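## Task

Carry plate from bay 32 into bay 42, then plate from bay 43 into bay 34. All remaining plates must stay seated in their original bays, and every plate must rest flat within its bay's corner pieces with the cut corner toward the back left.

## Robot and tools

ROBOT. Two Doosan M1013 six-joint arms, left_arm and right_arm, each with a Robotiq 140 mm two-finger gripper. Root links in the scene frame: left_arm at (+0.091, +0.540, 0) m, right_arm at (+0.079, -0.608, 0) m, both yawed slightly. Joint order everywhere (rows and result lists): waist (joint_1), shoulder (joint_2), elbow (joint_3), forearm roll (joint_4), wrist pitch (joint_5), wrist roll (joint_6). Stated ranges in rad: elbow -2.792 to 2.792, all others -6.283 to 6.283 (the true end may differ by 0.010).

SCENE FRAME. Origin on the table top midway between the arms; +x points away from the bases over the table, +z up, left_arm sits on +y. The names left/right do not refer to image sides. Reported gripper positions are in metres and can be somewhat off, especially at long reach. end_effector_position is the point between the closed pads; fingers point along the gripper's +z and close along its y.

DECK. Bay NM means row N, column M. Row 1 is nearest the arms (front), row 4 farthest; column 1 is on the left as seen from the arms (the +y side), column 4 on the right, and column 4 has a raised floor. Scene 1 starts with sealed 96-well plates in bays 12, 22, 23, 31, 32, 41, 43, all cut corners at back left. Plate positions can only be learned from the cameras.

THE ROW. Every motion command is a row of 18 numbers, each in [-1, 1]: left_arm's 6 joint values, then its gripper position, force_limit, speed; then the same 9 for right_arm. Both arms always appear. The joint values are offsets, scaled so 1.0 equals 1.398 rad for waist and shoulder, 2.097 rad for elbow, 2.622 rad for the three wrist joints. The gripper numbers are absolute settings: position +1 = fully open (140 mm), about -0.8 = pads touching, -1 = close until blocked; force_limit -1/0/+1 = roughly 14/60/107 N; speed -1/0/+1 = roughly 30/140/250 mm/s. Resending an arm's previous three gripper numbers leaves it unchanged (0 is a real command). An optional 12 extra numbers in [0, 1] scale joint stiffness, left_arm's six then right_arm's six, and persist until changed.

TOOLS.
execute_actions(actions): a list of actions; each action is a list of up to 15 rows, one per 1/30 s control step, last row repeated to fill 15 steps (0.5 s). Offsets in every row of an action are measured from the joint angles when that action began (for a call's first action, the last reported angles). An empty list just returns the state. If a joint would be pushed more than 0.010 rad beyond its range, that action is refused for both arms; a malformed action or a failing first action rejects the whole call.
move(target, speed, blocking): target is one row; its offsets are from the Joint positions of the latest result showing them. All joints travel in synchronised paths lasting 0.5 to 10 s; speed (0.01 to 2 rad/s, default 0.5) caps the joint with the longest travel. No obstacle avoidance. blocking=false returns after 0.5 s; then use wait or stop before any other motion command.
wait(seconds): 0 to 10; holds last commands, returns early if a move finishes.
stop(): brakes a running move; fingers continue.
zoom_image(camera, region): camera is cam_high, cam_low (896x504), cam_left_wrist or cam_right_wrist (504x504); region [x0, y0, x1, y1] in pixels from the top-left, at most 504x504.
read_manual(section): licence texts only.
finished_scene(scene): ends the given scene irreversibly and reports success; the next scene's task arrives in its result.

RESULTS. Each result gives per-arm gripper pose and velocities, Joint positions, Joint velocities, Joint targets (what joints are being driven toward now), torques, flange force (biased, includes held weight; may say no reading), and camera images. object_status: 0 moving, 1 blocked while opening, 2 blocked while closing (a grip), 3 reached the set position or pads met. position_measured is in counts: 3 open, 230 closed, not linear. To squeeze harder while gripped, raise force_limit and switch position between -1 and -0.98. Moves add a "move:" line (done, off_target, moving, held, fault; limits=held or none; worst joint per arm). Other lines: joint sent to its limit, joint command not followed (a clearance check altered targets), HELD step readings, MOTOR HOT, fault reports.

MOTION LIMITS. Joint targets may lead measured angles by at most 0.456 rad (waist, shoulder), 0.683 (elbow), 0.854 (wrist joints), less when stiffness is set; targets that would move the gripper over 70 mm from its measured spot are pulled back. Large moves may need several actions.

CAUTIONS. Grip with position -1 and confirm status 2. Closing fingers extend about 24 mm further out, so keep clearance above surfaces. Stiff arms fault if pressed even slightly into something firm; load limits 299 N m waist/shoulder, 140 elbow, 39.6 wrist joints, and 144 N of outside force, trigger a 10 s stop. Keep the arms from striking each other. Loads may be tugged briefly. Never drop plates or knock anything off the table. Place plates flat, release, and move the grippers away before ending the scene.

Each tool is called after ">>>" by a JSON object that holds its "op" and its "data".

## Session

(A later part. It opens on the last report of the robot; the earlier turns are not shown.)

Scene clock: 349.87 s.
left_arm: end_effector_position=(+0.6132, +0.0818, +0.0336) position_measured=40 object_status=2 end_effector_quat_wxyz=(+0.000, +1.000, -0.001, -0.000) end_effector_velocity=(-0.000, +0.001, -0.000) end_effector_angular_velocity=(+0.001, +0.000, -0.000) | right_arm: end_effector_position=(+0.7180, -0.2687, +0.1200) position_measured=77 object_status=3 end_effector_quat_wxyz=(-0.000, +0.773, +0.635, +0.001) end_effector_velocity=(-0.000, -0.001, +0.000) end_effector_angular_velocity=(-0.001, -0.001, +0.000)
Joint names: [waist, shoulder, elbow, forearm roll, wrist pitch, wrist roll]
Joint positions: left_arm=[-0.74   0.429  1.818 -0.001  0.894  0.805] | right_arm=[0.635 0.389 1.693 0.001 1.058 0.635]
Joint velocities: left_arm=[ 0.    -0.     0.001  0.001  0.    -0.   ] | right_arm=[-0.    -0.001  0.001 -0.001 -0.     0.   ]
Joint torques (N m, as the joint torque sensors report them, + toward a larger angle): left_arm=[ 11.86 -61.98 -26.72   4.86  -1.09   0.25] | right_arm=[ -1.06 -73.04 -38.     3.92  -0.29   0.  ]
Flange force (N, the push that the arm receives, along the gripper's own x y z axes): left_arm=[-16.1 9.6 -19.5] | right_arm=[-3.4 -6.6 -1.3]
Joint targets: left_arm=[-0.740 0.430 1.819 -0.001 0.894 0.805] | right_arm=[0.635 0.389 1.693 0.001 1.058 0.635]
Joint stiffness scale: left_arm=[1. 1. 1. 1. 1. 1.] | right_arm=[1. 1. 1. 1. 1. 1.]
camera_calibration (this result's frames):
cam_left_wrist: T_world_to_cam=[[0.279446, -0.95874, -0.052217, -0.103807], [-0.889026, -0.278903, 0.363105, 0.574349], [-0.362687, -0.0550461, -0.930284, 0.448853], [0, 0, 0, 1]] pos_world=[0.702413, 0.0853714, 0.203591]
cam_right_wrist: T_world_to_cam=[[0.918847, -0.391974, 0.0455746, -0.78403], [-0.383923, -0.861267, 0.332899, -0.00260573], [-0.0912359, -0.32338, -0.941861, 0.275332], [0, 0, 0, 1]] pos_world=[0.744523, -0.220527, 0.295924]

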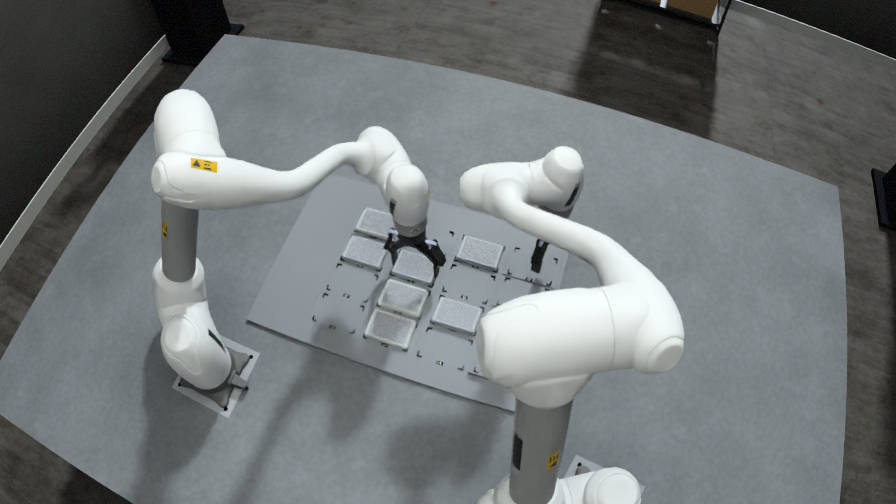

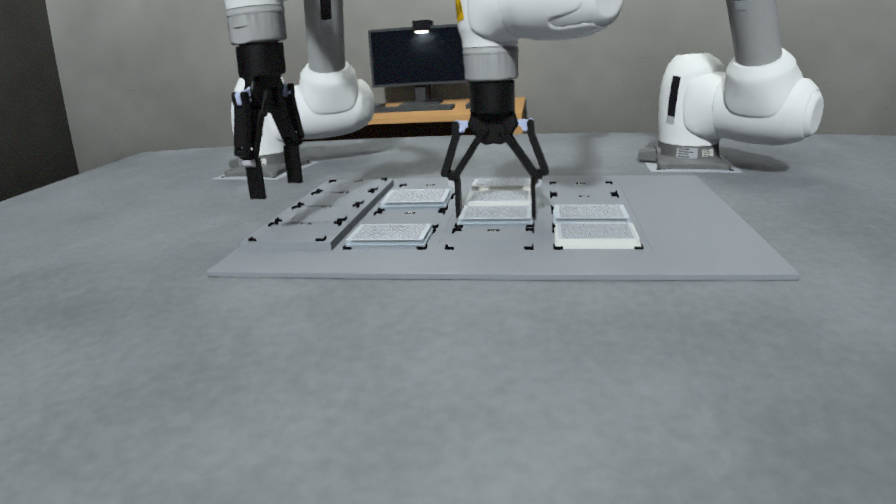

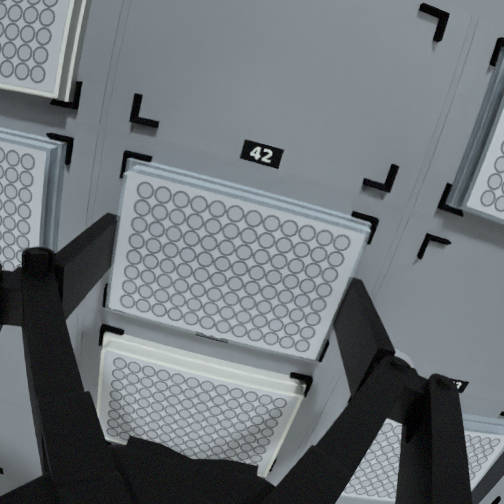

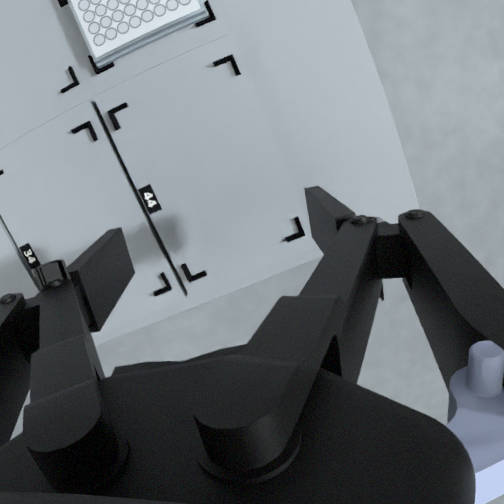

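>>> {"op": "move", "data": {"target": [0,-0.0129,-0.0061,0,0.0107,0,-1,0,-0.6,0,0,0,0,0,0,0.41,0,0], "speed": 0.05}}

Scene clock: 385.97 s.
left_arm: end_effector_position=(+0.6132, +0.0818, +0.0478) position_measured=41 object_status=2 end_effector_quat_wxyz=(+0.001, +1.000, -0.001, -0.000) end_effector_velocity=(-0.000, +0.000, +0.001) end_effector_angular_velocity=(+0.001, +0.000, -0.000) | right_arm: end_effector_position=(+0.7180, -0.2687, +0.1200) position_measured=77 object_status=3 end_effector_quat_wxyz=(-0.000, +0.773, +0.635, +0.001) end_effector_velocity=(+0.000, -0.000, +0.001) end_effector_angular_velocity=(-0.000, -0.002, +0.001)
Joint names: [waist, shoulder, elbow, forearm roll, wrist pitch, wrist roll]
Joint positions: left_arm=[-0.74   0.415  1.809 -0.001  0.917  0.805] | right_arm=[0.635 0.389 1.693 0.001 1.058 0.635]
Joint velocities: left_arm=[ 0.    -0.001 -0.001  0.     0.002  0.   ] | right_arm=[ 0.    -0.002 -0.001 -0.001  0.    -0.   ]
Joint torques (N m, as the joint torque sensors report them, + toward a larger angle): left_arm=[  6.24 -77.9  -34.95   3.51   0.76   0.21] | right_arm=[ -1.09 -73.1  -38.36   4.04  -0.21  -0.14]
Flange force (N, the push that the arm receives, along the gripper's own x y z axes): left_arm=[-6.8 6.8 5.8] | right_arm=[-3.4 -6.8 -0.6]
Joint targets: left_arm=[-0.740 0.411 1.805 -0.001 0.922 0.805] | right_arm=[0.635 0.389 1.693 0.001 1.058 0.635]
Joint stiffness scale: left_arm=[1. 1. 1. 1. 1. 1.] | right_arm=[1. 1. 1. 1. 1. 1.]
move: done; limits=none; left_arm: farthest joint: the wrist pitch, 0.005 radians from its target (0.028 radians at the start); right_arm: farthest joint: the waist, 0.000 radians from its target (0.000 radians at the start)
camera_calibration (this result's frames):
cam_left_wrist: T_world_to_cam=[[0.27943, -0.958755, -0.0520345, -0.103031], [-0.889081, -0.278826, 0.363031, 0.569217], [-0.362567, -0.055179, -0.930323, 0.461945], [0, 0, 0, 1]] pos_world=[0.702355, 0.0854203, 0.217753]
cam_right_wrist: T_world_to_cam=[[0.918847, -0.391974, 0.0455747, -0.78403], [-0.383923, -0.861267, 0.332899, -0.00260557], [-0.0912358, -0.32338, -0.941861, 0.275332], [0, 0, 0, 1]] pos_world=[0.744523, -0.220526, 0.295924]

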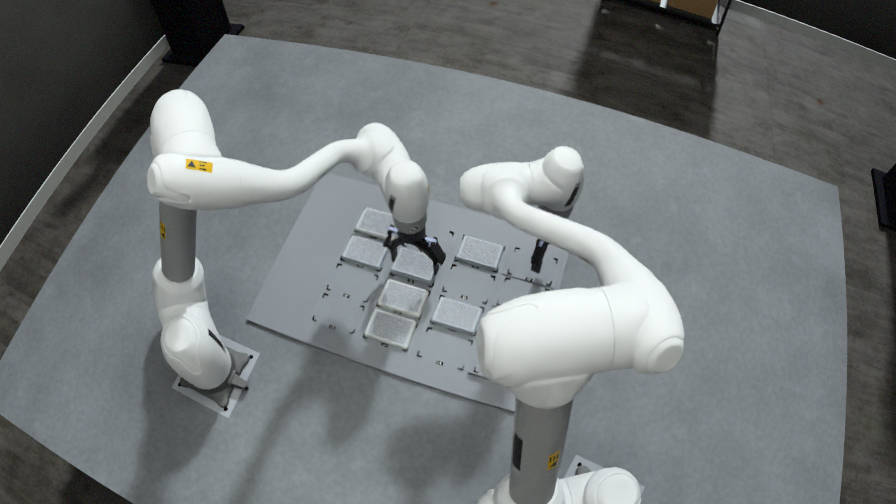

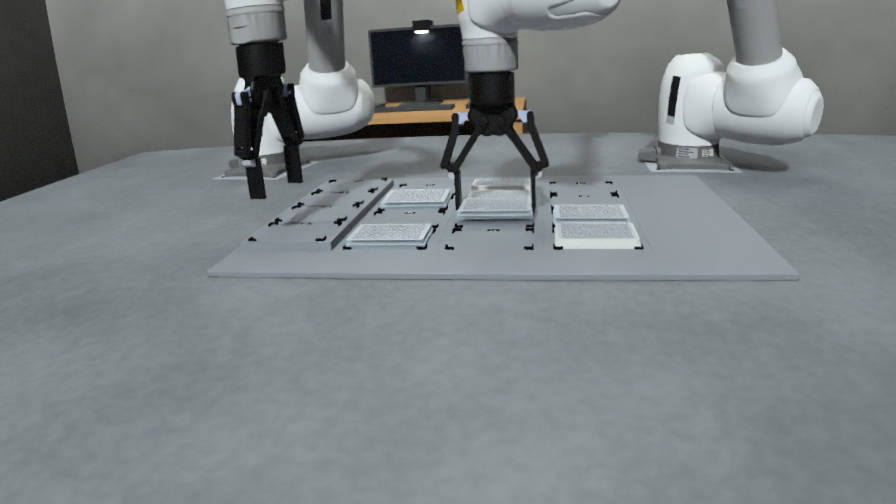

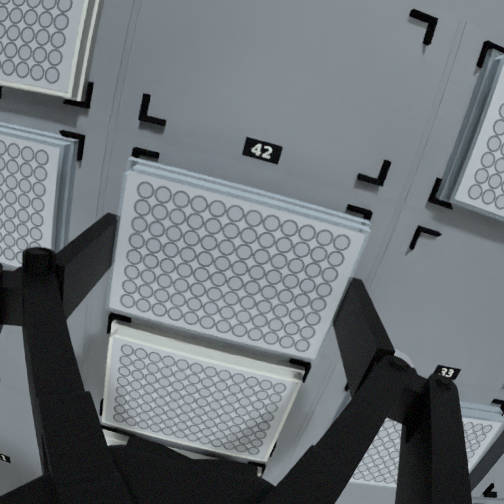

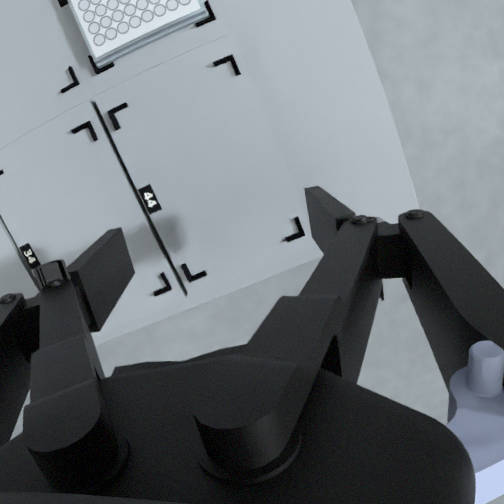

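>>> {"op": "zoom_image", "data": {"camera": "cam_left_wrist", "region": [110, 125, 190, 205]}}

>>> {"op": "zoom_image", "data": {"camera": "cam_left_wrist", "region": [320, 180, 400, 260]}}

Region (110, 125, 190, 205) of cam_left_wrist's 504x504 image, scaled by 6.300, with more detail than that image has.

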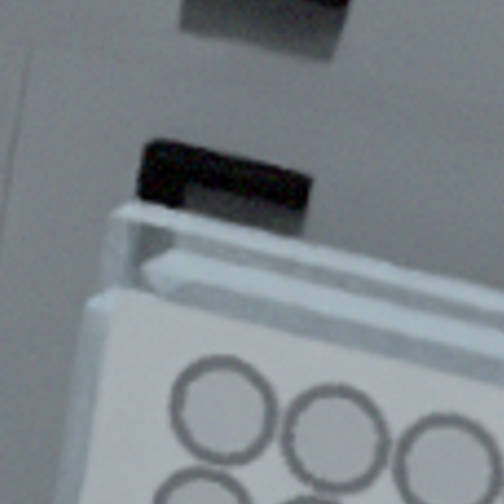

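Region (320, 180, 400, 260) of cam_left_wrist's 504x504 image, scaled by 6.300, with more detail than that image has.

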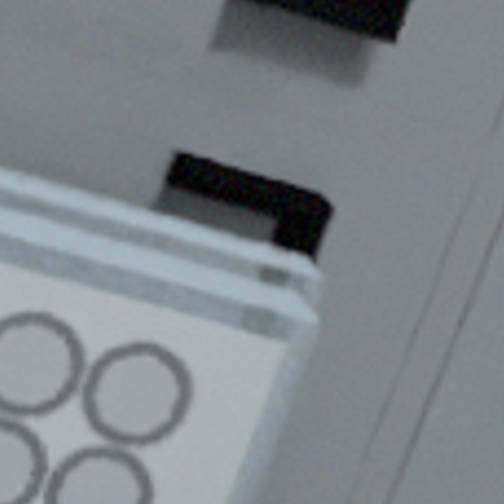

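>>> {"op": "move", "data": {"target": [0.0709,0.0824,-0.0878,0,0.0280,0.0391,-1,0,-0.6,0,0,0,0,0,0,0.41,0,0], "speed": 0.2}}

>>> {"op": "zoom_image", "data": {"camera": "cam_left_wrist", "region": [110, 125, 190, 205]}}

>>> {"op": "zoom_image", "data": {"camera": "cam_left_wrist", "region": [320, 180, 400, 260]}}

Scene clock: 414.63 s.
left_arm: end_effector_position=(+0.7200, +0.0816, +0.0475) position_measured=41 object_status=2 end_effector_quat_wxyz=(+0.000, +1.000, -0.002, -0.000) end_effector_velocity=(+0.001, -0.000, +0.000) end_effector_angular_velocity=(-0.001, -0.000, -0.000) | right_arm: end_effector_position=(+0.7180, -0.2687, +0.1200) position_measured=77 object_status=3 end_effector_quat_wxyz=(-0.000, +0.773, +0.635, +0.001) end_effector_velocity=(-0.001, -0.000, -0.001) end_effector_angular_velocity=(-0.001, +0.002, -0.000)
Joint names: [waist, shoulder, elbow, forearm roll, wrist pitch, wrist roll]
Joint positions: left_arm=[-0.644  0.527  1.629 -0.001  0.986  0.901] | right_arm=[0.635 0.389 1.693 0.001 1.058 0.635]
Joint velocities: left_arm=[ 0.001  0.001 -0.003 -0.     0.001  0.001] | right_arm=[-0.     0.001  0.001  0.     0.    -0.   ]
Joint torques (N m, as the joint torque sensors report them, + toward a larger angle): left_arm=[  8.97 -92.23 -36.8    3.7    0.37   0.12] | right_arm=[ -2.55 -74.28 -38.02   3.94  -0.42  -0.12]
Flange force (N, the push that the arm receives, along the gripper's own x y z axes): left_arm=[-5.4 10.6 6.7] | right_arm=[-0.3 -6.1 0.4]
Joint targets: left_arm=[-0.640 0.530 1.625 -0.001 0.991 0.908] | right_arm=[0.635 0.389 1.693 0.001 1.058 0.635]
Joint stiffness scale: left_arm=[1. 1. 1. 1. 1. 1.] | right_arm=[1. 1. 1. 1. 1. 1.]
move: done; limits=none; left_arm: farthest joint: the wrist roll, 0.006 radians from its target (0.102 radians at the start); right_arm: farthest joint: the waist, 0.000 radians from its target (0.000 radians at the start)
camera_calibration (this result's frames):
cam_left_wrist: T_world_to_cam=[[0.278905, -0.958888, -0.0524046, -0.132688], [-0.889093, -0.278458, 0.363284, 0.664193], [-0.362941, -0.0547291, -0.930203, 0.500654], [0, 0, 0, 1]] pos_world=[0.809245, 0.085117, 0.217465]
cam_right_wrist: T_world_to_cam=[[0.918847, -0.391974, 0.0455746, -0.78403], [-0.383923, -0.861267, 0.332899, -0.00260566], [-0.091236, -0.32338, -0.94186, 0.275332], [0, 0, 0, 1]] pos_world=[0.744523, -0.220527, 0.295924]

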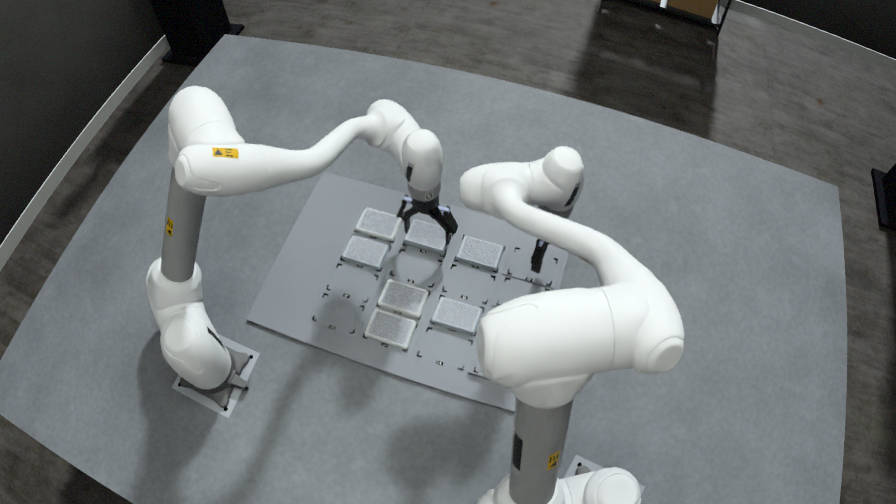

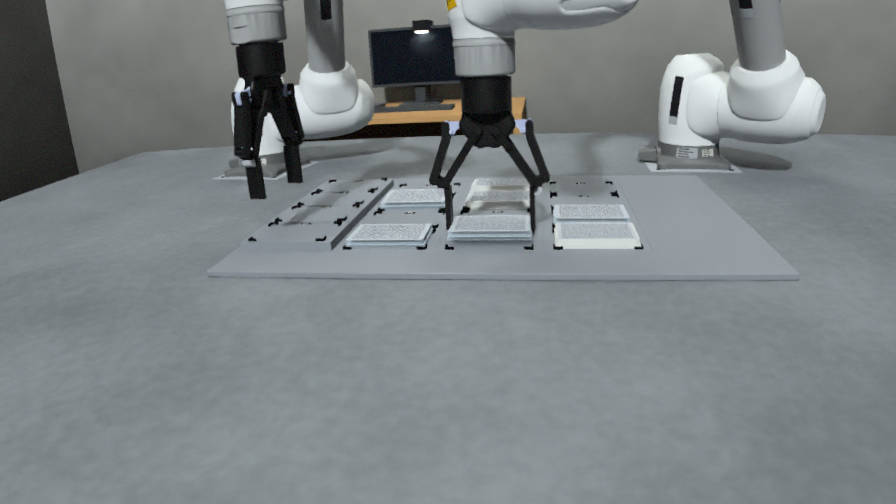

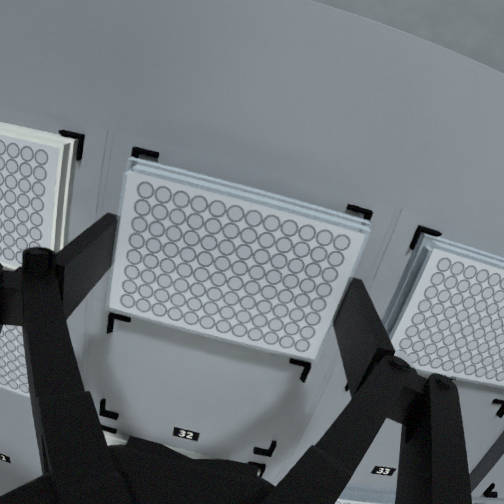

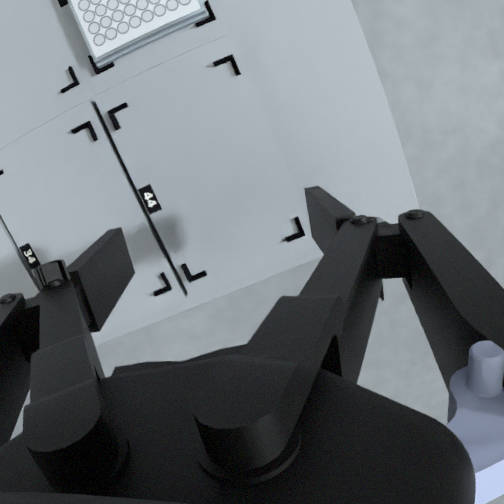

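Region (110, 125, 190, 205) of cam_left_wrist's 504x504 image, scaled by 6.300, with more detail than that image has.

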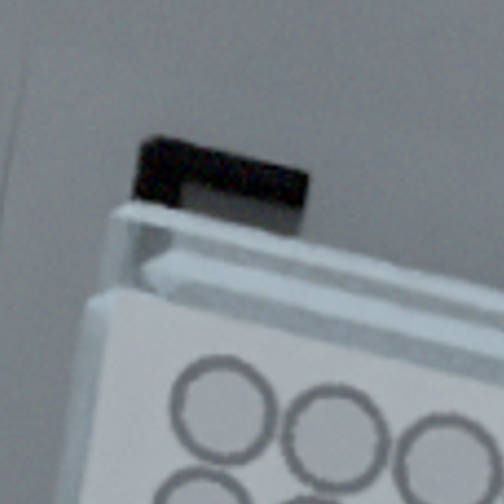

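Region (320, 180, 400, 260) of cam_left_wrist's 504x504 image, scaled by 6.300, with more detail than that image has.

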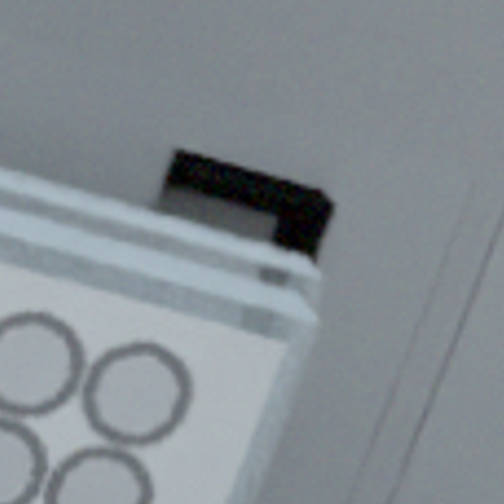

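>>> {"op": "move", "data": {"target": [0,0.0112,0.0056,0,-0.0096,0,-1,0,-0.6,0,0,0,0,0,0,0.41,0,0], "speed": 0.035}}

>>> {"op": "zoom_image", "data": {"camera": "cam_left_wrist", "region": [80, 130, 400, 380]}}

>>> {"op": "zoom_image", "data": {"camera": "cam_low", "region": [430, 200, 550, 260]}}

Scene clock: 436.17 s.
left_arm: end_effector_position=(+0.7202, +0.0815, +0.0343) position_measured=41 object_status=2 end_effector_quat_wxyz=(+0.000, +1.000, -0.002, -0.000) end_effector_velocity=(+0.001, +0.001, -0.001) end_effector_angular_velocity=(-0.000, -0.001, +0.001) | right_arm: end_effector_position=(+0.7180, -0.2687, +0.1200) position_measured=77 object_status=3 end_effector_quat_wxyz=(-0.000, +0.773, +0.635, +0.001) end_effector_velocity=(-0.000, -0.001, -0.001) end_effector_angular_velocity=(-0.002, +0.001, -0.000)
Joint names: [waist, shoulder, elbow, forearm roll, wrist pitch, wrist roll]
Joint positions: left_arm=[-0.644  0.539  1.637 -0.001  0.966  0.902] | right_arm=[0.635 0.389 1.693 0.001 1.058 0.635]
Joint velocities: left_arm=[ 0.001  0.001  0.     0.    -0.003 -0.   ] | right_arm=[-0.001 -0.     0.001 -0.001 -0.     0.   ]
Joint torques (N m, as the joint torque sensors report them, + toward a larger angle): left_arm=[  8.16 -89.91 -35.14   3.94   0.24   0.41] | right_arm=[ -2.79 -73.69 -37.47   4.02  -0.19  -0.13]
Flange force (N, the push that the arm receives, along the gripper's own x y z axes): left_arm=[-5.7 9.0 2.9] | right_arm=[0.0 -6.1 -0.6]
Joint targets: left_arm=[-0.644 0.542 1.640 -0.001 0.961 0.901] | right_arm=[0.635 0.389 1.693 0.001 1.058 0.635]
Joint stiffness scale: left_arm=[1. 1. 1. 1. 1. 1.] | right_arm=[1. 1. 1. 1. 1. 1.]
move: done; limits=none; left_arm: farthest joint: the wrist pitch, 0.005 radians from its target (0.026 radians at the start); right_arm: farthest joint: the waist, 0.000 radians from its target (0.000 radians at the start)
camera_calibration (this result's frames):
cam_left_wrist: T_world_to_cam=[[0.27887, -0.958905, -0.0522686, -0.133516], [-0.889159, -0.278382, 0.36318, 0.669235], [-0.362806, -0.0548049, -0.930252, 0.488352], [0, 0, 0, 1]] pos_world=[0.809467, 0.0850378, 0.204258]
cam_right_wrist: T_world_to_cam=[[0.918847, -0.391974, 0.0455746, -0.78403], [-0.383923, -0.861267, 0.332899, -0.0026057], [-0.091236, -0.32338, -0.94186, 0.275332], [0, 0, 0, 1]] pos_world=[0.744523, -0.220527, 0.295924]

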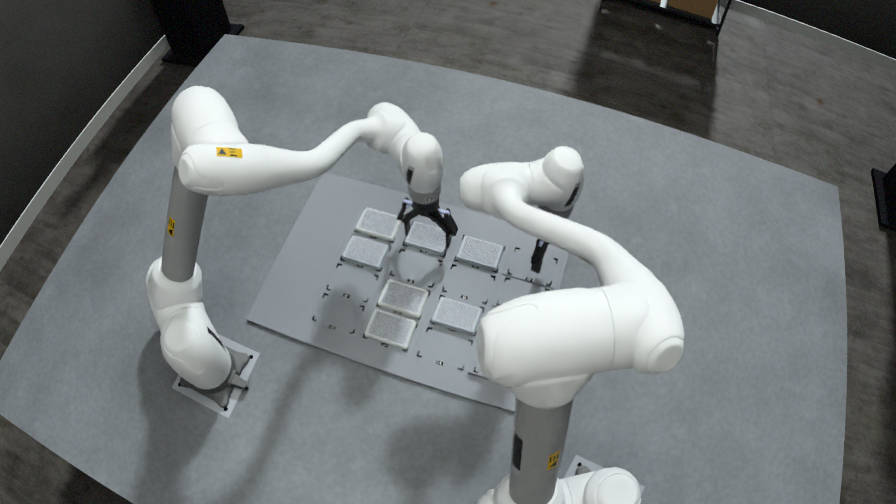

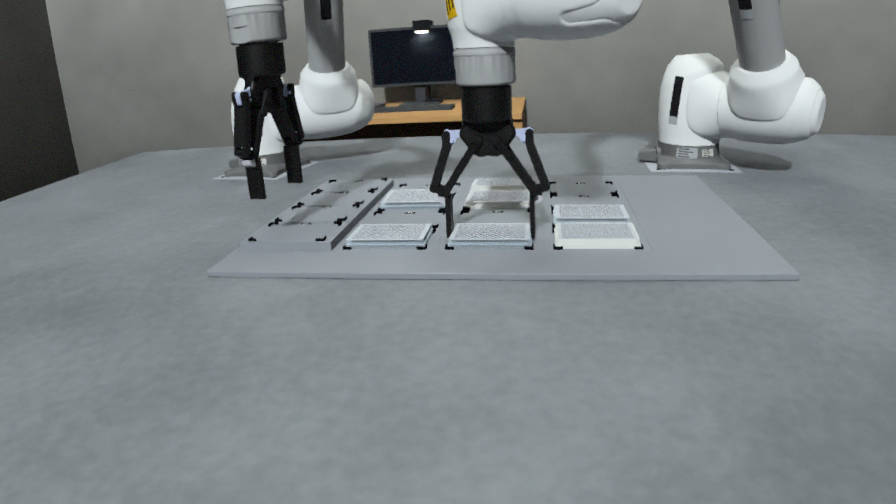

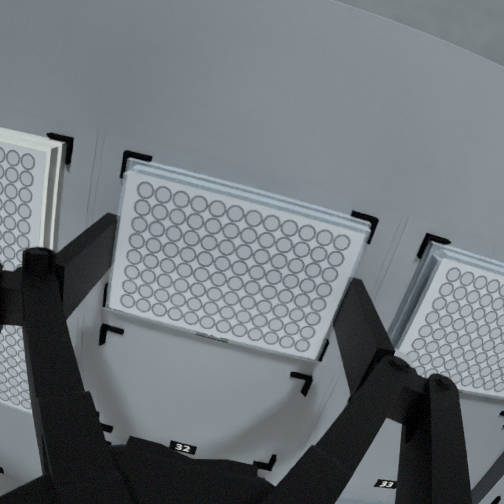

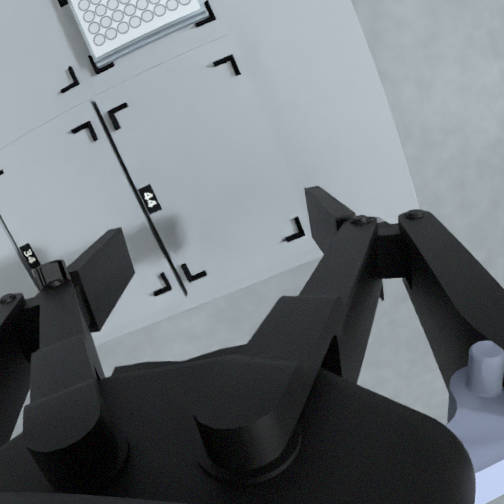

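Region (80, 130, 400, 380) of cam_left_wrist's 504x504 image, scaled by 1.575, with more detail than that image has; it fills the top 394 rows of this view, and the rest is white.

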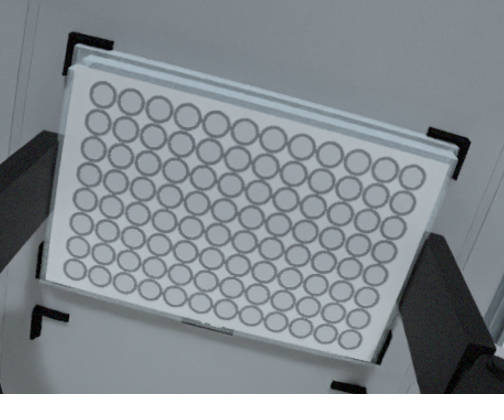

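Region (430, 200, 550, 260) of cam_low's 896x504 image, scaled by 4.200, with more detail than that image has.

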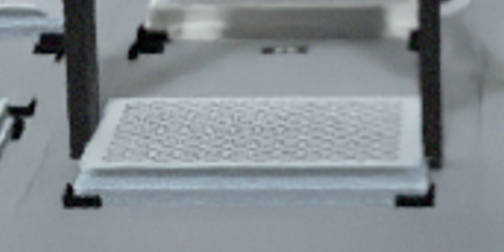

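>>> {"op": "execute_actions", "data": {"actions": [[[0,0,0,0,0,0,1,0,-0.3,0,0,0,0,0,0,0.41,0,0]]]}}

>>> {"op": "move", "data": {"target": [-0.1886,-0.3501,0.2041,0,0.0232,-0.1026,1,0,-0.3,0.1481,0.1434,-0.0907,0,-0.0048,0.0075,0.41,0,0], "speed": 0.4}}

Scene clock: 493.53 s.
left_arm: end_effector_position=(+0.7202, +0.0815, +0.0343) position_measured=3 object_status=3 end_effector_quat_wxyz=(+0.000, +1.000, -0.002, -0.000) end_effector_velocity=(+0.001, +0.001, +0.000) end_effector_angular_velocity=(+0.000, -0.001, +0.001) | right_arm: end_effector_position=(+0.7180, -0.2687, +0.1200) position_measured=77 object_status=3 end_effector_quat_wxyz=(-0.000, +0.773, +0.635, +0.001) end_effector_velocity=(-0.000, +0.000, +0.000) end_effector_angular_velocity=(+0.001, +0.000, -0.001)
Joint names: [waist, shoulder, elbow, forearm roll, wrist pitch, wrist roll]
Joint positions: left_arm=[-0.644  0.539  1.637 -0.001  0.966  0.902] | right_arm=[0.635 0.389 1.693 0.001 1.058 0.635]
Joint velocities: left_arm=[ 0.001 -0.    -0.     0.001 -0.    -0.   ] | right_arm=[-0.    -0.     0.     0.001 -0.    -0.   ]
Joint torques (N m, as the joint torque sensors report them, + toward a larger angle): left_arm=[  6.85 -90.36 -35.79   3.57   0.53   0.33] | right_arm=[ -1.58 -72.58 -37.82   4.16  -0.28  -0.06]
Flange force (N, the push that the arm receives, along the gripper's own x y z axes): left_arm=[-5.5 7.1 4.4] | right_arm=[-2.7 -6.6 -1.3]
Joint targets: left_arm=[-0.644 0.539 1.637 -0.001 0.966 0.902] | right_arm=[0.635 0.389 1.693 0.001 1.058 0.635]
Joint stiffness scale: left_arm=[1. 1. 1. 1. 1. 1.] | right_arm=[1. 1. 1. 1. 1. 1.]
Step readings (joint positions):
0: left_arm=[-0.644 0.539 1.637 -0.001 0.966 0.902] | right_arm=[0.635 0.389 1.693 0.001 1.058 0.635]
1: left_arm=[-0.644 0.539 1.637 -0.001 0.966 0.902] | right_arm=[0.635 0.389 1.693 0.001 1.058 0.635]
2: left_arm=[-0.644 0.539 1.637 -0.001 0.966 0.902] | right_arm=[0.635 0.389 1.693 0.001 1.058 0.635]
4: left_arm=[-0.644 0.539 1.637 -0.001 0.966 0.902] | right_arm=[0.635 0.389 1.693 0.001 1.058 0.635]
8: left_arm=[-0.644 0.539 1.637 -0.001 0.966 0.902] | right_arm=[0.635 0.389 1.693 0.001 1.058 0.635]
15: Joint positions above
camera_calibration (this result's frames):
cam_left_wrist: T_world_to_cam=[[0.278871, -0.958906, -0.052242, -0.133528], [-0.889168, -0.278375, 0.363163, 0.669259], [-0.362783, -0.0548239, -0.93026, 0.488305], [0, 0, 0, 1]] pos_world=[0.80947, 0.0850355, 0.204224]
cam_right_wrist: T_world_to_cam=[[0.918847, -0.391974, 0.0455746, -0.78403], [-0.383923, -0.861267, 0.332899, -0.00260571], [-0.0912359, -0.32338, -0.94186, 0.275332], [0, 0, 0, 1]] pos_world=[0.744523, -0.220527, 0.295924]

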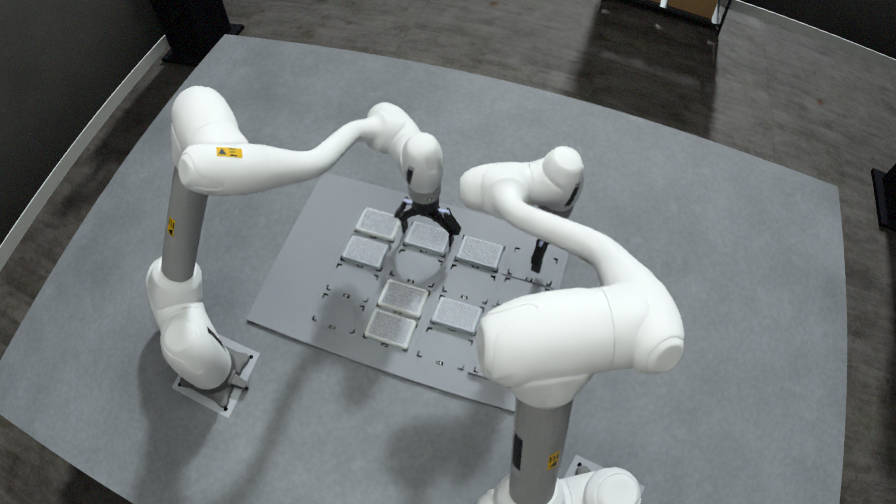

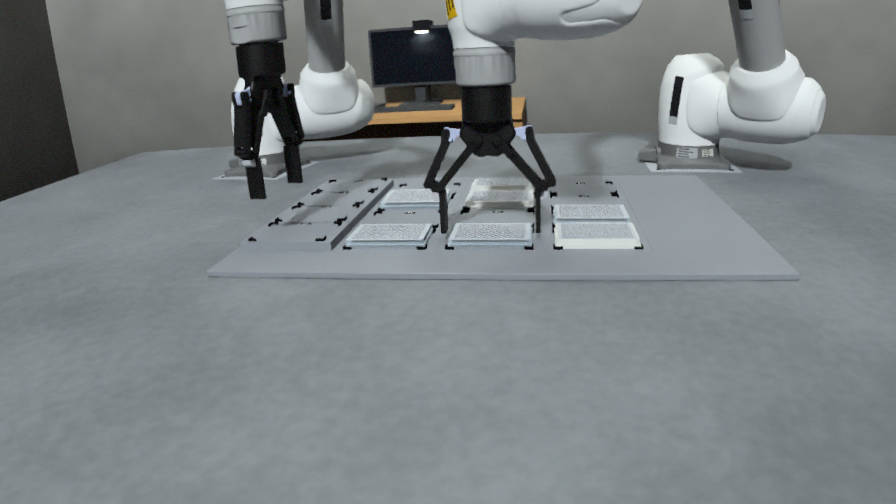

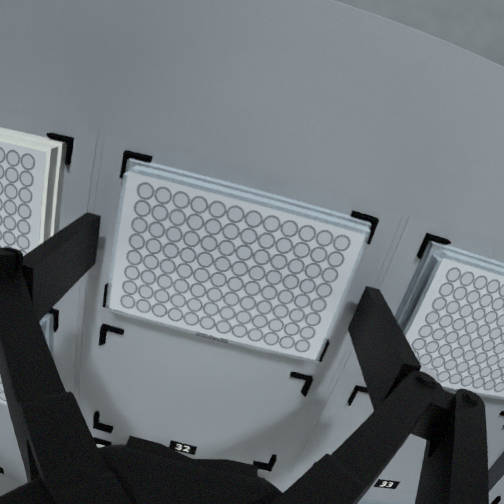

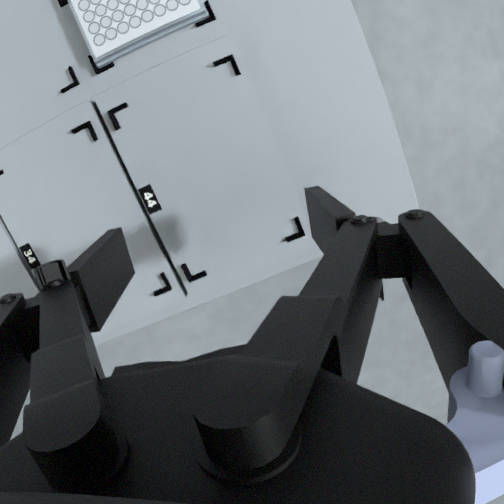

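Scene clock: 495.37 s.
left_arm: end_effector_position=(+0.4235, +0.1478, +0.1503) position_measured=3 object_status=3 end_effector_quat_wxyz=(+0.003, +1.000, -0.000, +0.001) end_effector_velocity=(-0.002, -0.000, +0.000) end_effector_angular_velocity=(-0.001, +0.001, -0.000) | right_arm: end_effector_position=(+0.7199, -0.0830, +0.0575) position_measured=77 object_status=3 end_effector_quat_wxyz=(-0.001, +0.709, +0.705, +0.000) end_effector_velocity=(+0.001, +0.002, +0.001) end_effector_angular_velocity=(+0.001, -0.002, +0.002)
Joint names: [waist, shoulder, elbow, forearm roll, wrist pitch, wrist roll]
Joint positions: left_arm=[-0.904  0.053  2.061 -0.001  1.022  0.639] | right_arm=[0.839 0.587 1.506 0.001 1.049 0.65 ]
Joint velocities: left_arm=[-0.003 -0.002  0.002 -0.001  0.    -0.002] | right_arm=[ 0.002  0.001 -0.003 -0.001 -0.     0.   ]
Joint torques (N m, as the joint torque sensors report them, + toward a larger angle): left_arm=[  8.72 -42.37 -37.6    3.75   0.35   0.62] | right_arm=[ -1.71 -91.35 -37.2    4.15  -0.08   0.04]
Flange force (N, the push that the arm receives, along the gripper's own x y z axes): left_arm=[-15.3 9.9 4.0] | right_arm=[-1.9 -5.5 -0.9]
Joint targets: left_arm=[-0.907 0.049 2.065 -0.001 1.027 0.633] | right_arm=[0.842 0.590 1.503 0.001 1.045 0.655]
Joint stiffness scale: left_arm=[1. 1. 1. 1. 1. 1.] | right_arm=[1. 1. 1. 1. 1. 1.]
move: done; limits=held; held on 10 of 55 steps (right_arm); left_arm: farthest joint: the wrist roll, 0.006 radians from its target (0.269 radians at the start); right_arm: farthest joint: the wrist roll, 0.005 radians from its target (0.020 radians at the start)
joint command not followed: on one or more control steps a check withheld the commanded joint targets of the right arm, and it was not sent them on those steps.
cause: the commanded joint targets would bring a part of the robot too close to another arm (a part of this arm just beyond the forearm roll and a part of the other arm just beyond the wrist pitch); next, command targets that bring no part of the robot closer to that arm.
camera_calibration (this result's frames):
cam_left_wrist: T_world_to_cam=[[0.281253, -0.958459, -0.0474632, 0.01705], [-0.88958, -0.278953, 0.361709, 0.382208], [-0.359923, -0.0595094, -0.931082, 0.491817], [0, 0, 0, 1]] pos_world=[0.512226, 0.152227, 0.320483]
cam_right_wrist: T_world_to_cam=[[0.976254, -0.211953, 0.0447608, -0.736545], [-0.214589, -0.917914, 0.333745, 0.0521858], [-0.0296515, -0.335425, -0.9416, 0.231377], [0, 0, 0, 1]] pos_world=[0.737114, -0.0306009, 0.233417]

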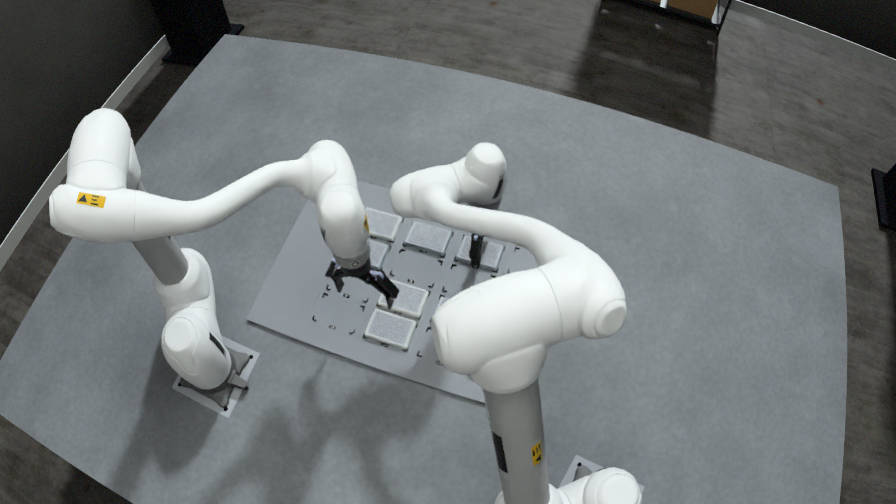

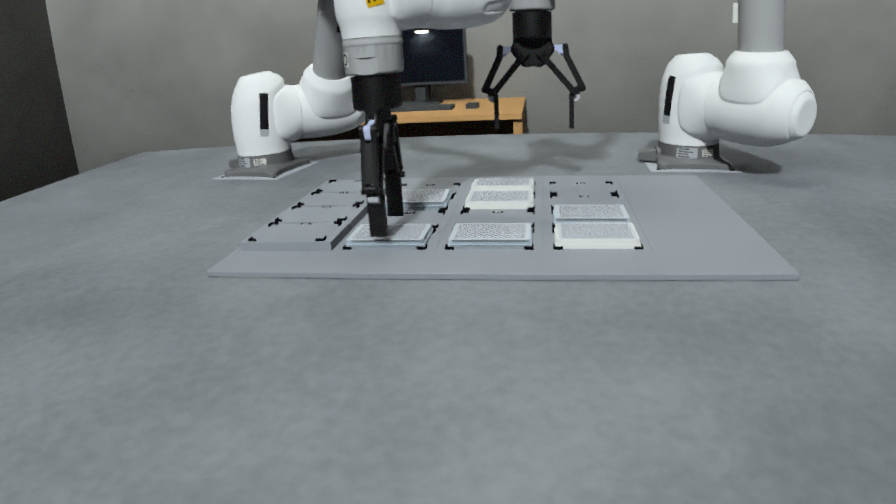

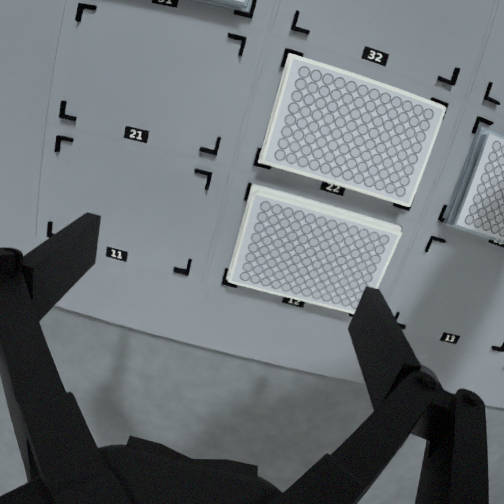

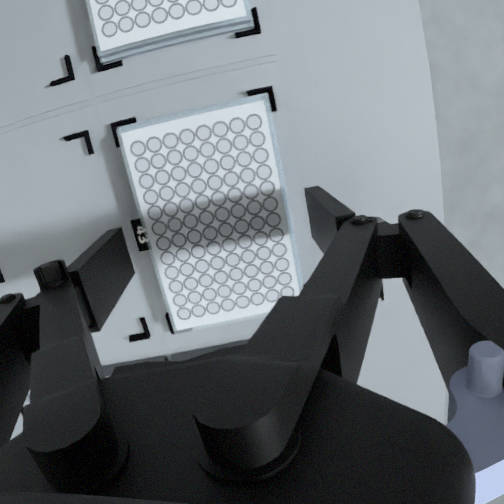

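>>> {"op": "zoom_image", "data": {"camera": "cam_left_wrist", "region": [210, 40, 470, 330]}}

>>> {"op": "zoom_image", "data": {"camera": "cam_right_wrist", "region": [90, 80, 350, 340]}}

Region (210, 40, 470, 330) of cam_left_wrist's 504x504 image, scaled by 1.738, with more detail than that image has; it fills the left 452 columns of this view, and the rest is white.

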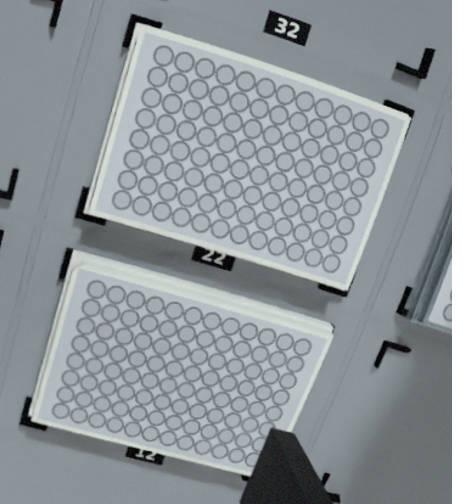

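Region (90, 80, 350, 340) of cam_right_wrist's 504x504 image, scaled by 1.938, with more detail than that image has.

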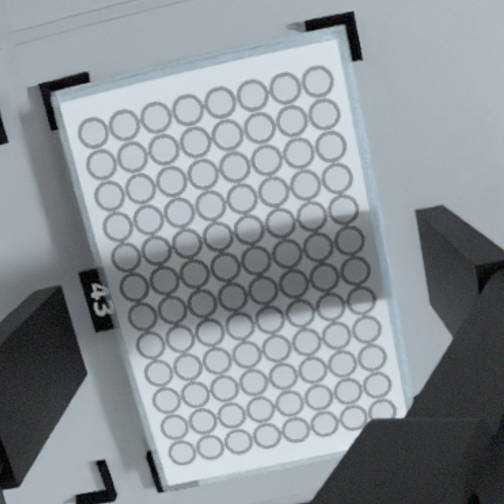

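>>> {"op": "zoom_image", "data": {"camera": "cam_left_wrist", "region": [215, 170, 295, 300]}}

>>> {"op": "zoom_image", "data": {"camera": "cam_left_wrist", "region": [340, 190, 440, 330]}}

>>> {"op": "zoom_image", "data": {"camera": "cam_low", "region": [450, 170, 550, 220]}}

Region (215, 170, 295, 300) of cam_left_wrist's 504x504 image, scaled by 3.877, with more detail than that image has; it fills the left 310 columns of this view, and the rest is white.

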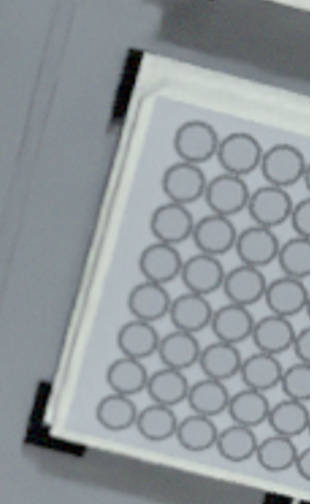

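Region (340, 190, 440, 330) of cam_left_wrist's 504x504 image, scaled by 3.600, with more detail than that image has; it fills the left 360 columns of this view, and the rest is white.

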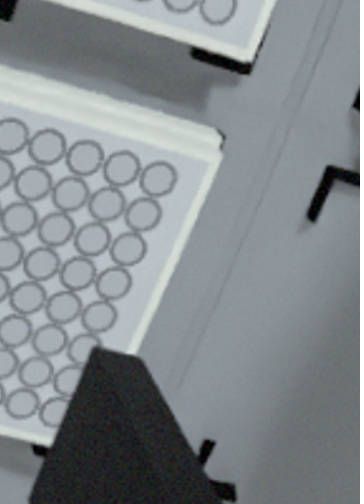

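Region (450, 170, 550, 220) of cam_low's 896x504 image, scaled by 5.040, with more detail than that image has.

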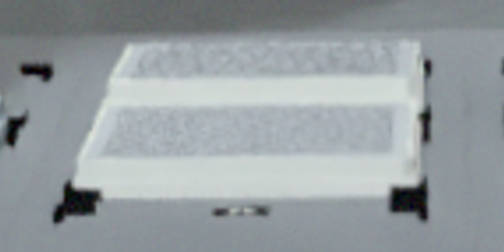

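>>> {"op": "zoom_image", "data": {"camera": "cam_right_wrist", "region": [80, 210, 200, 340]}}

>>> {"op": "zoom_image", "data": {"camera": "cam_right_wrist", "region": [250, 170, 370, 310]}}

Region (80, 210, 200, 340) of cam_right_wrist's 504x504 image, scaled by 3.877, with more detail than that image has; it fills the left 465 columns of this view, and the rest is white.

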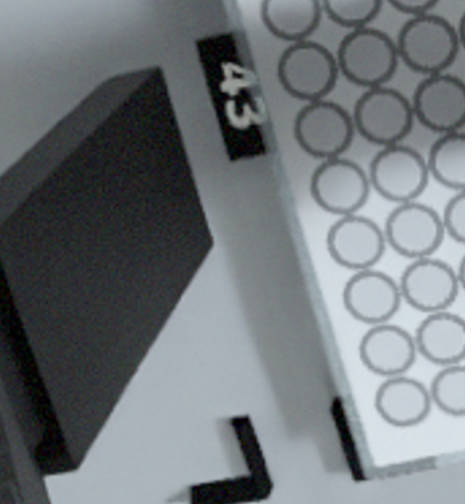

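Region (250, 170, 370, 310) of cam_right_wrist's 504x504 image, scaled by 3.600, with more detail than that image has; it fills the left 432 columns of this view, and the rest is white.

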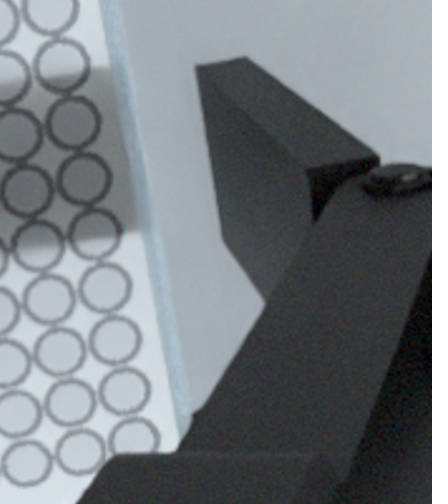

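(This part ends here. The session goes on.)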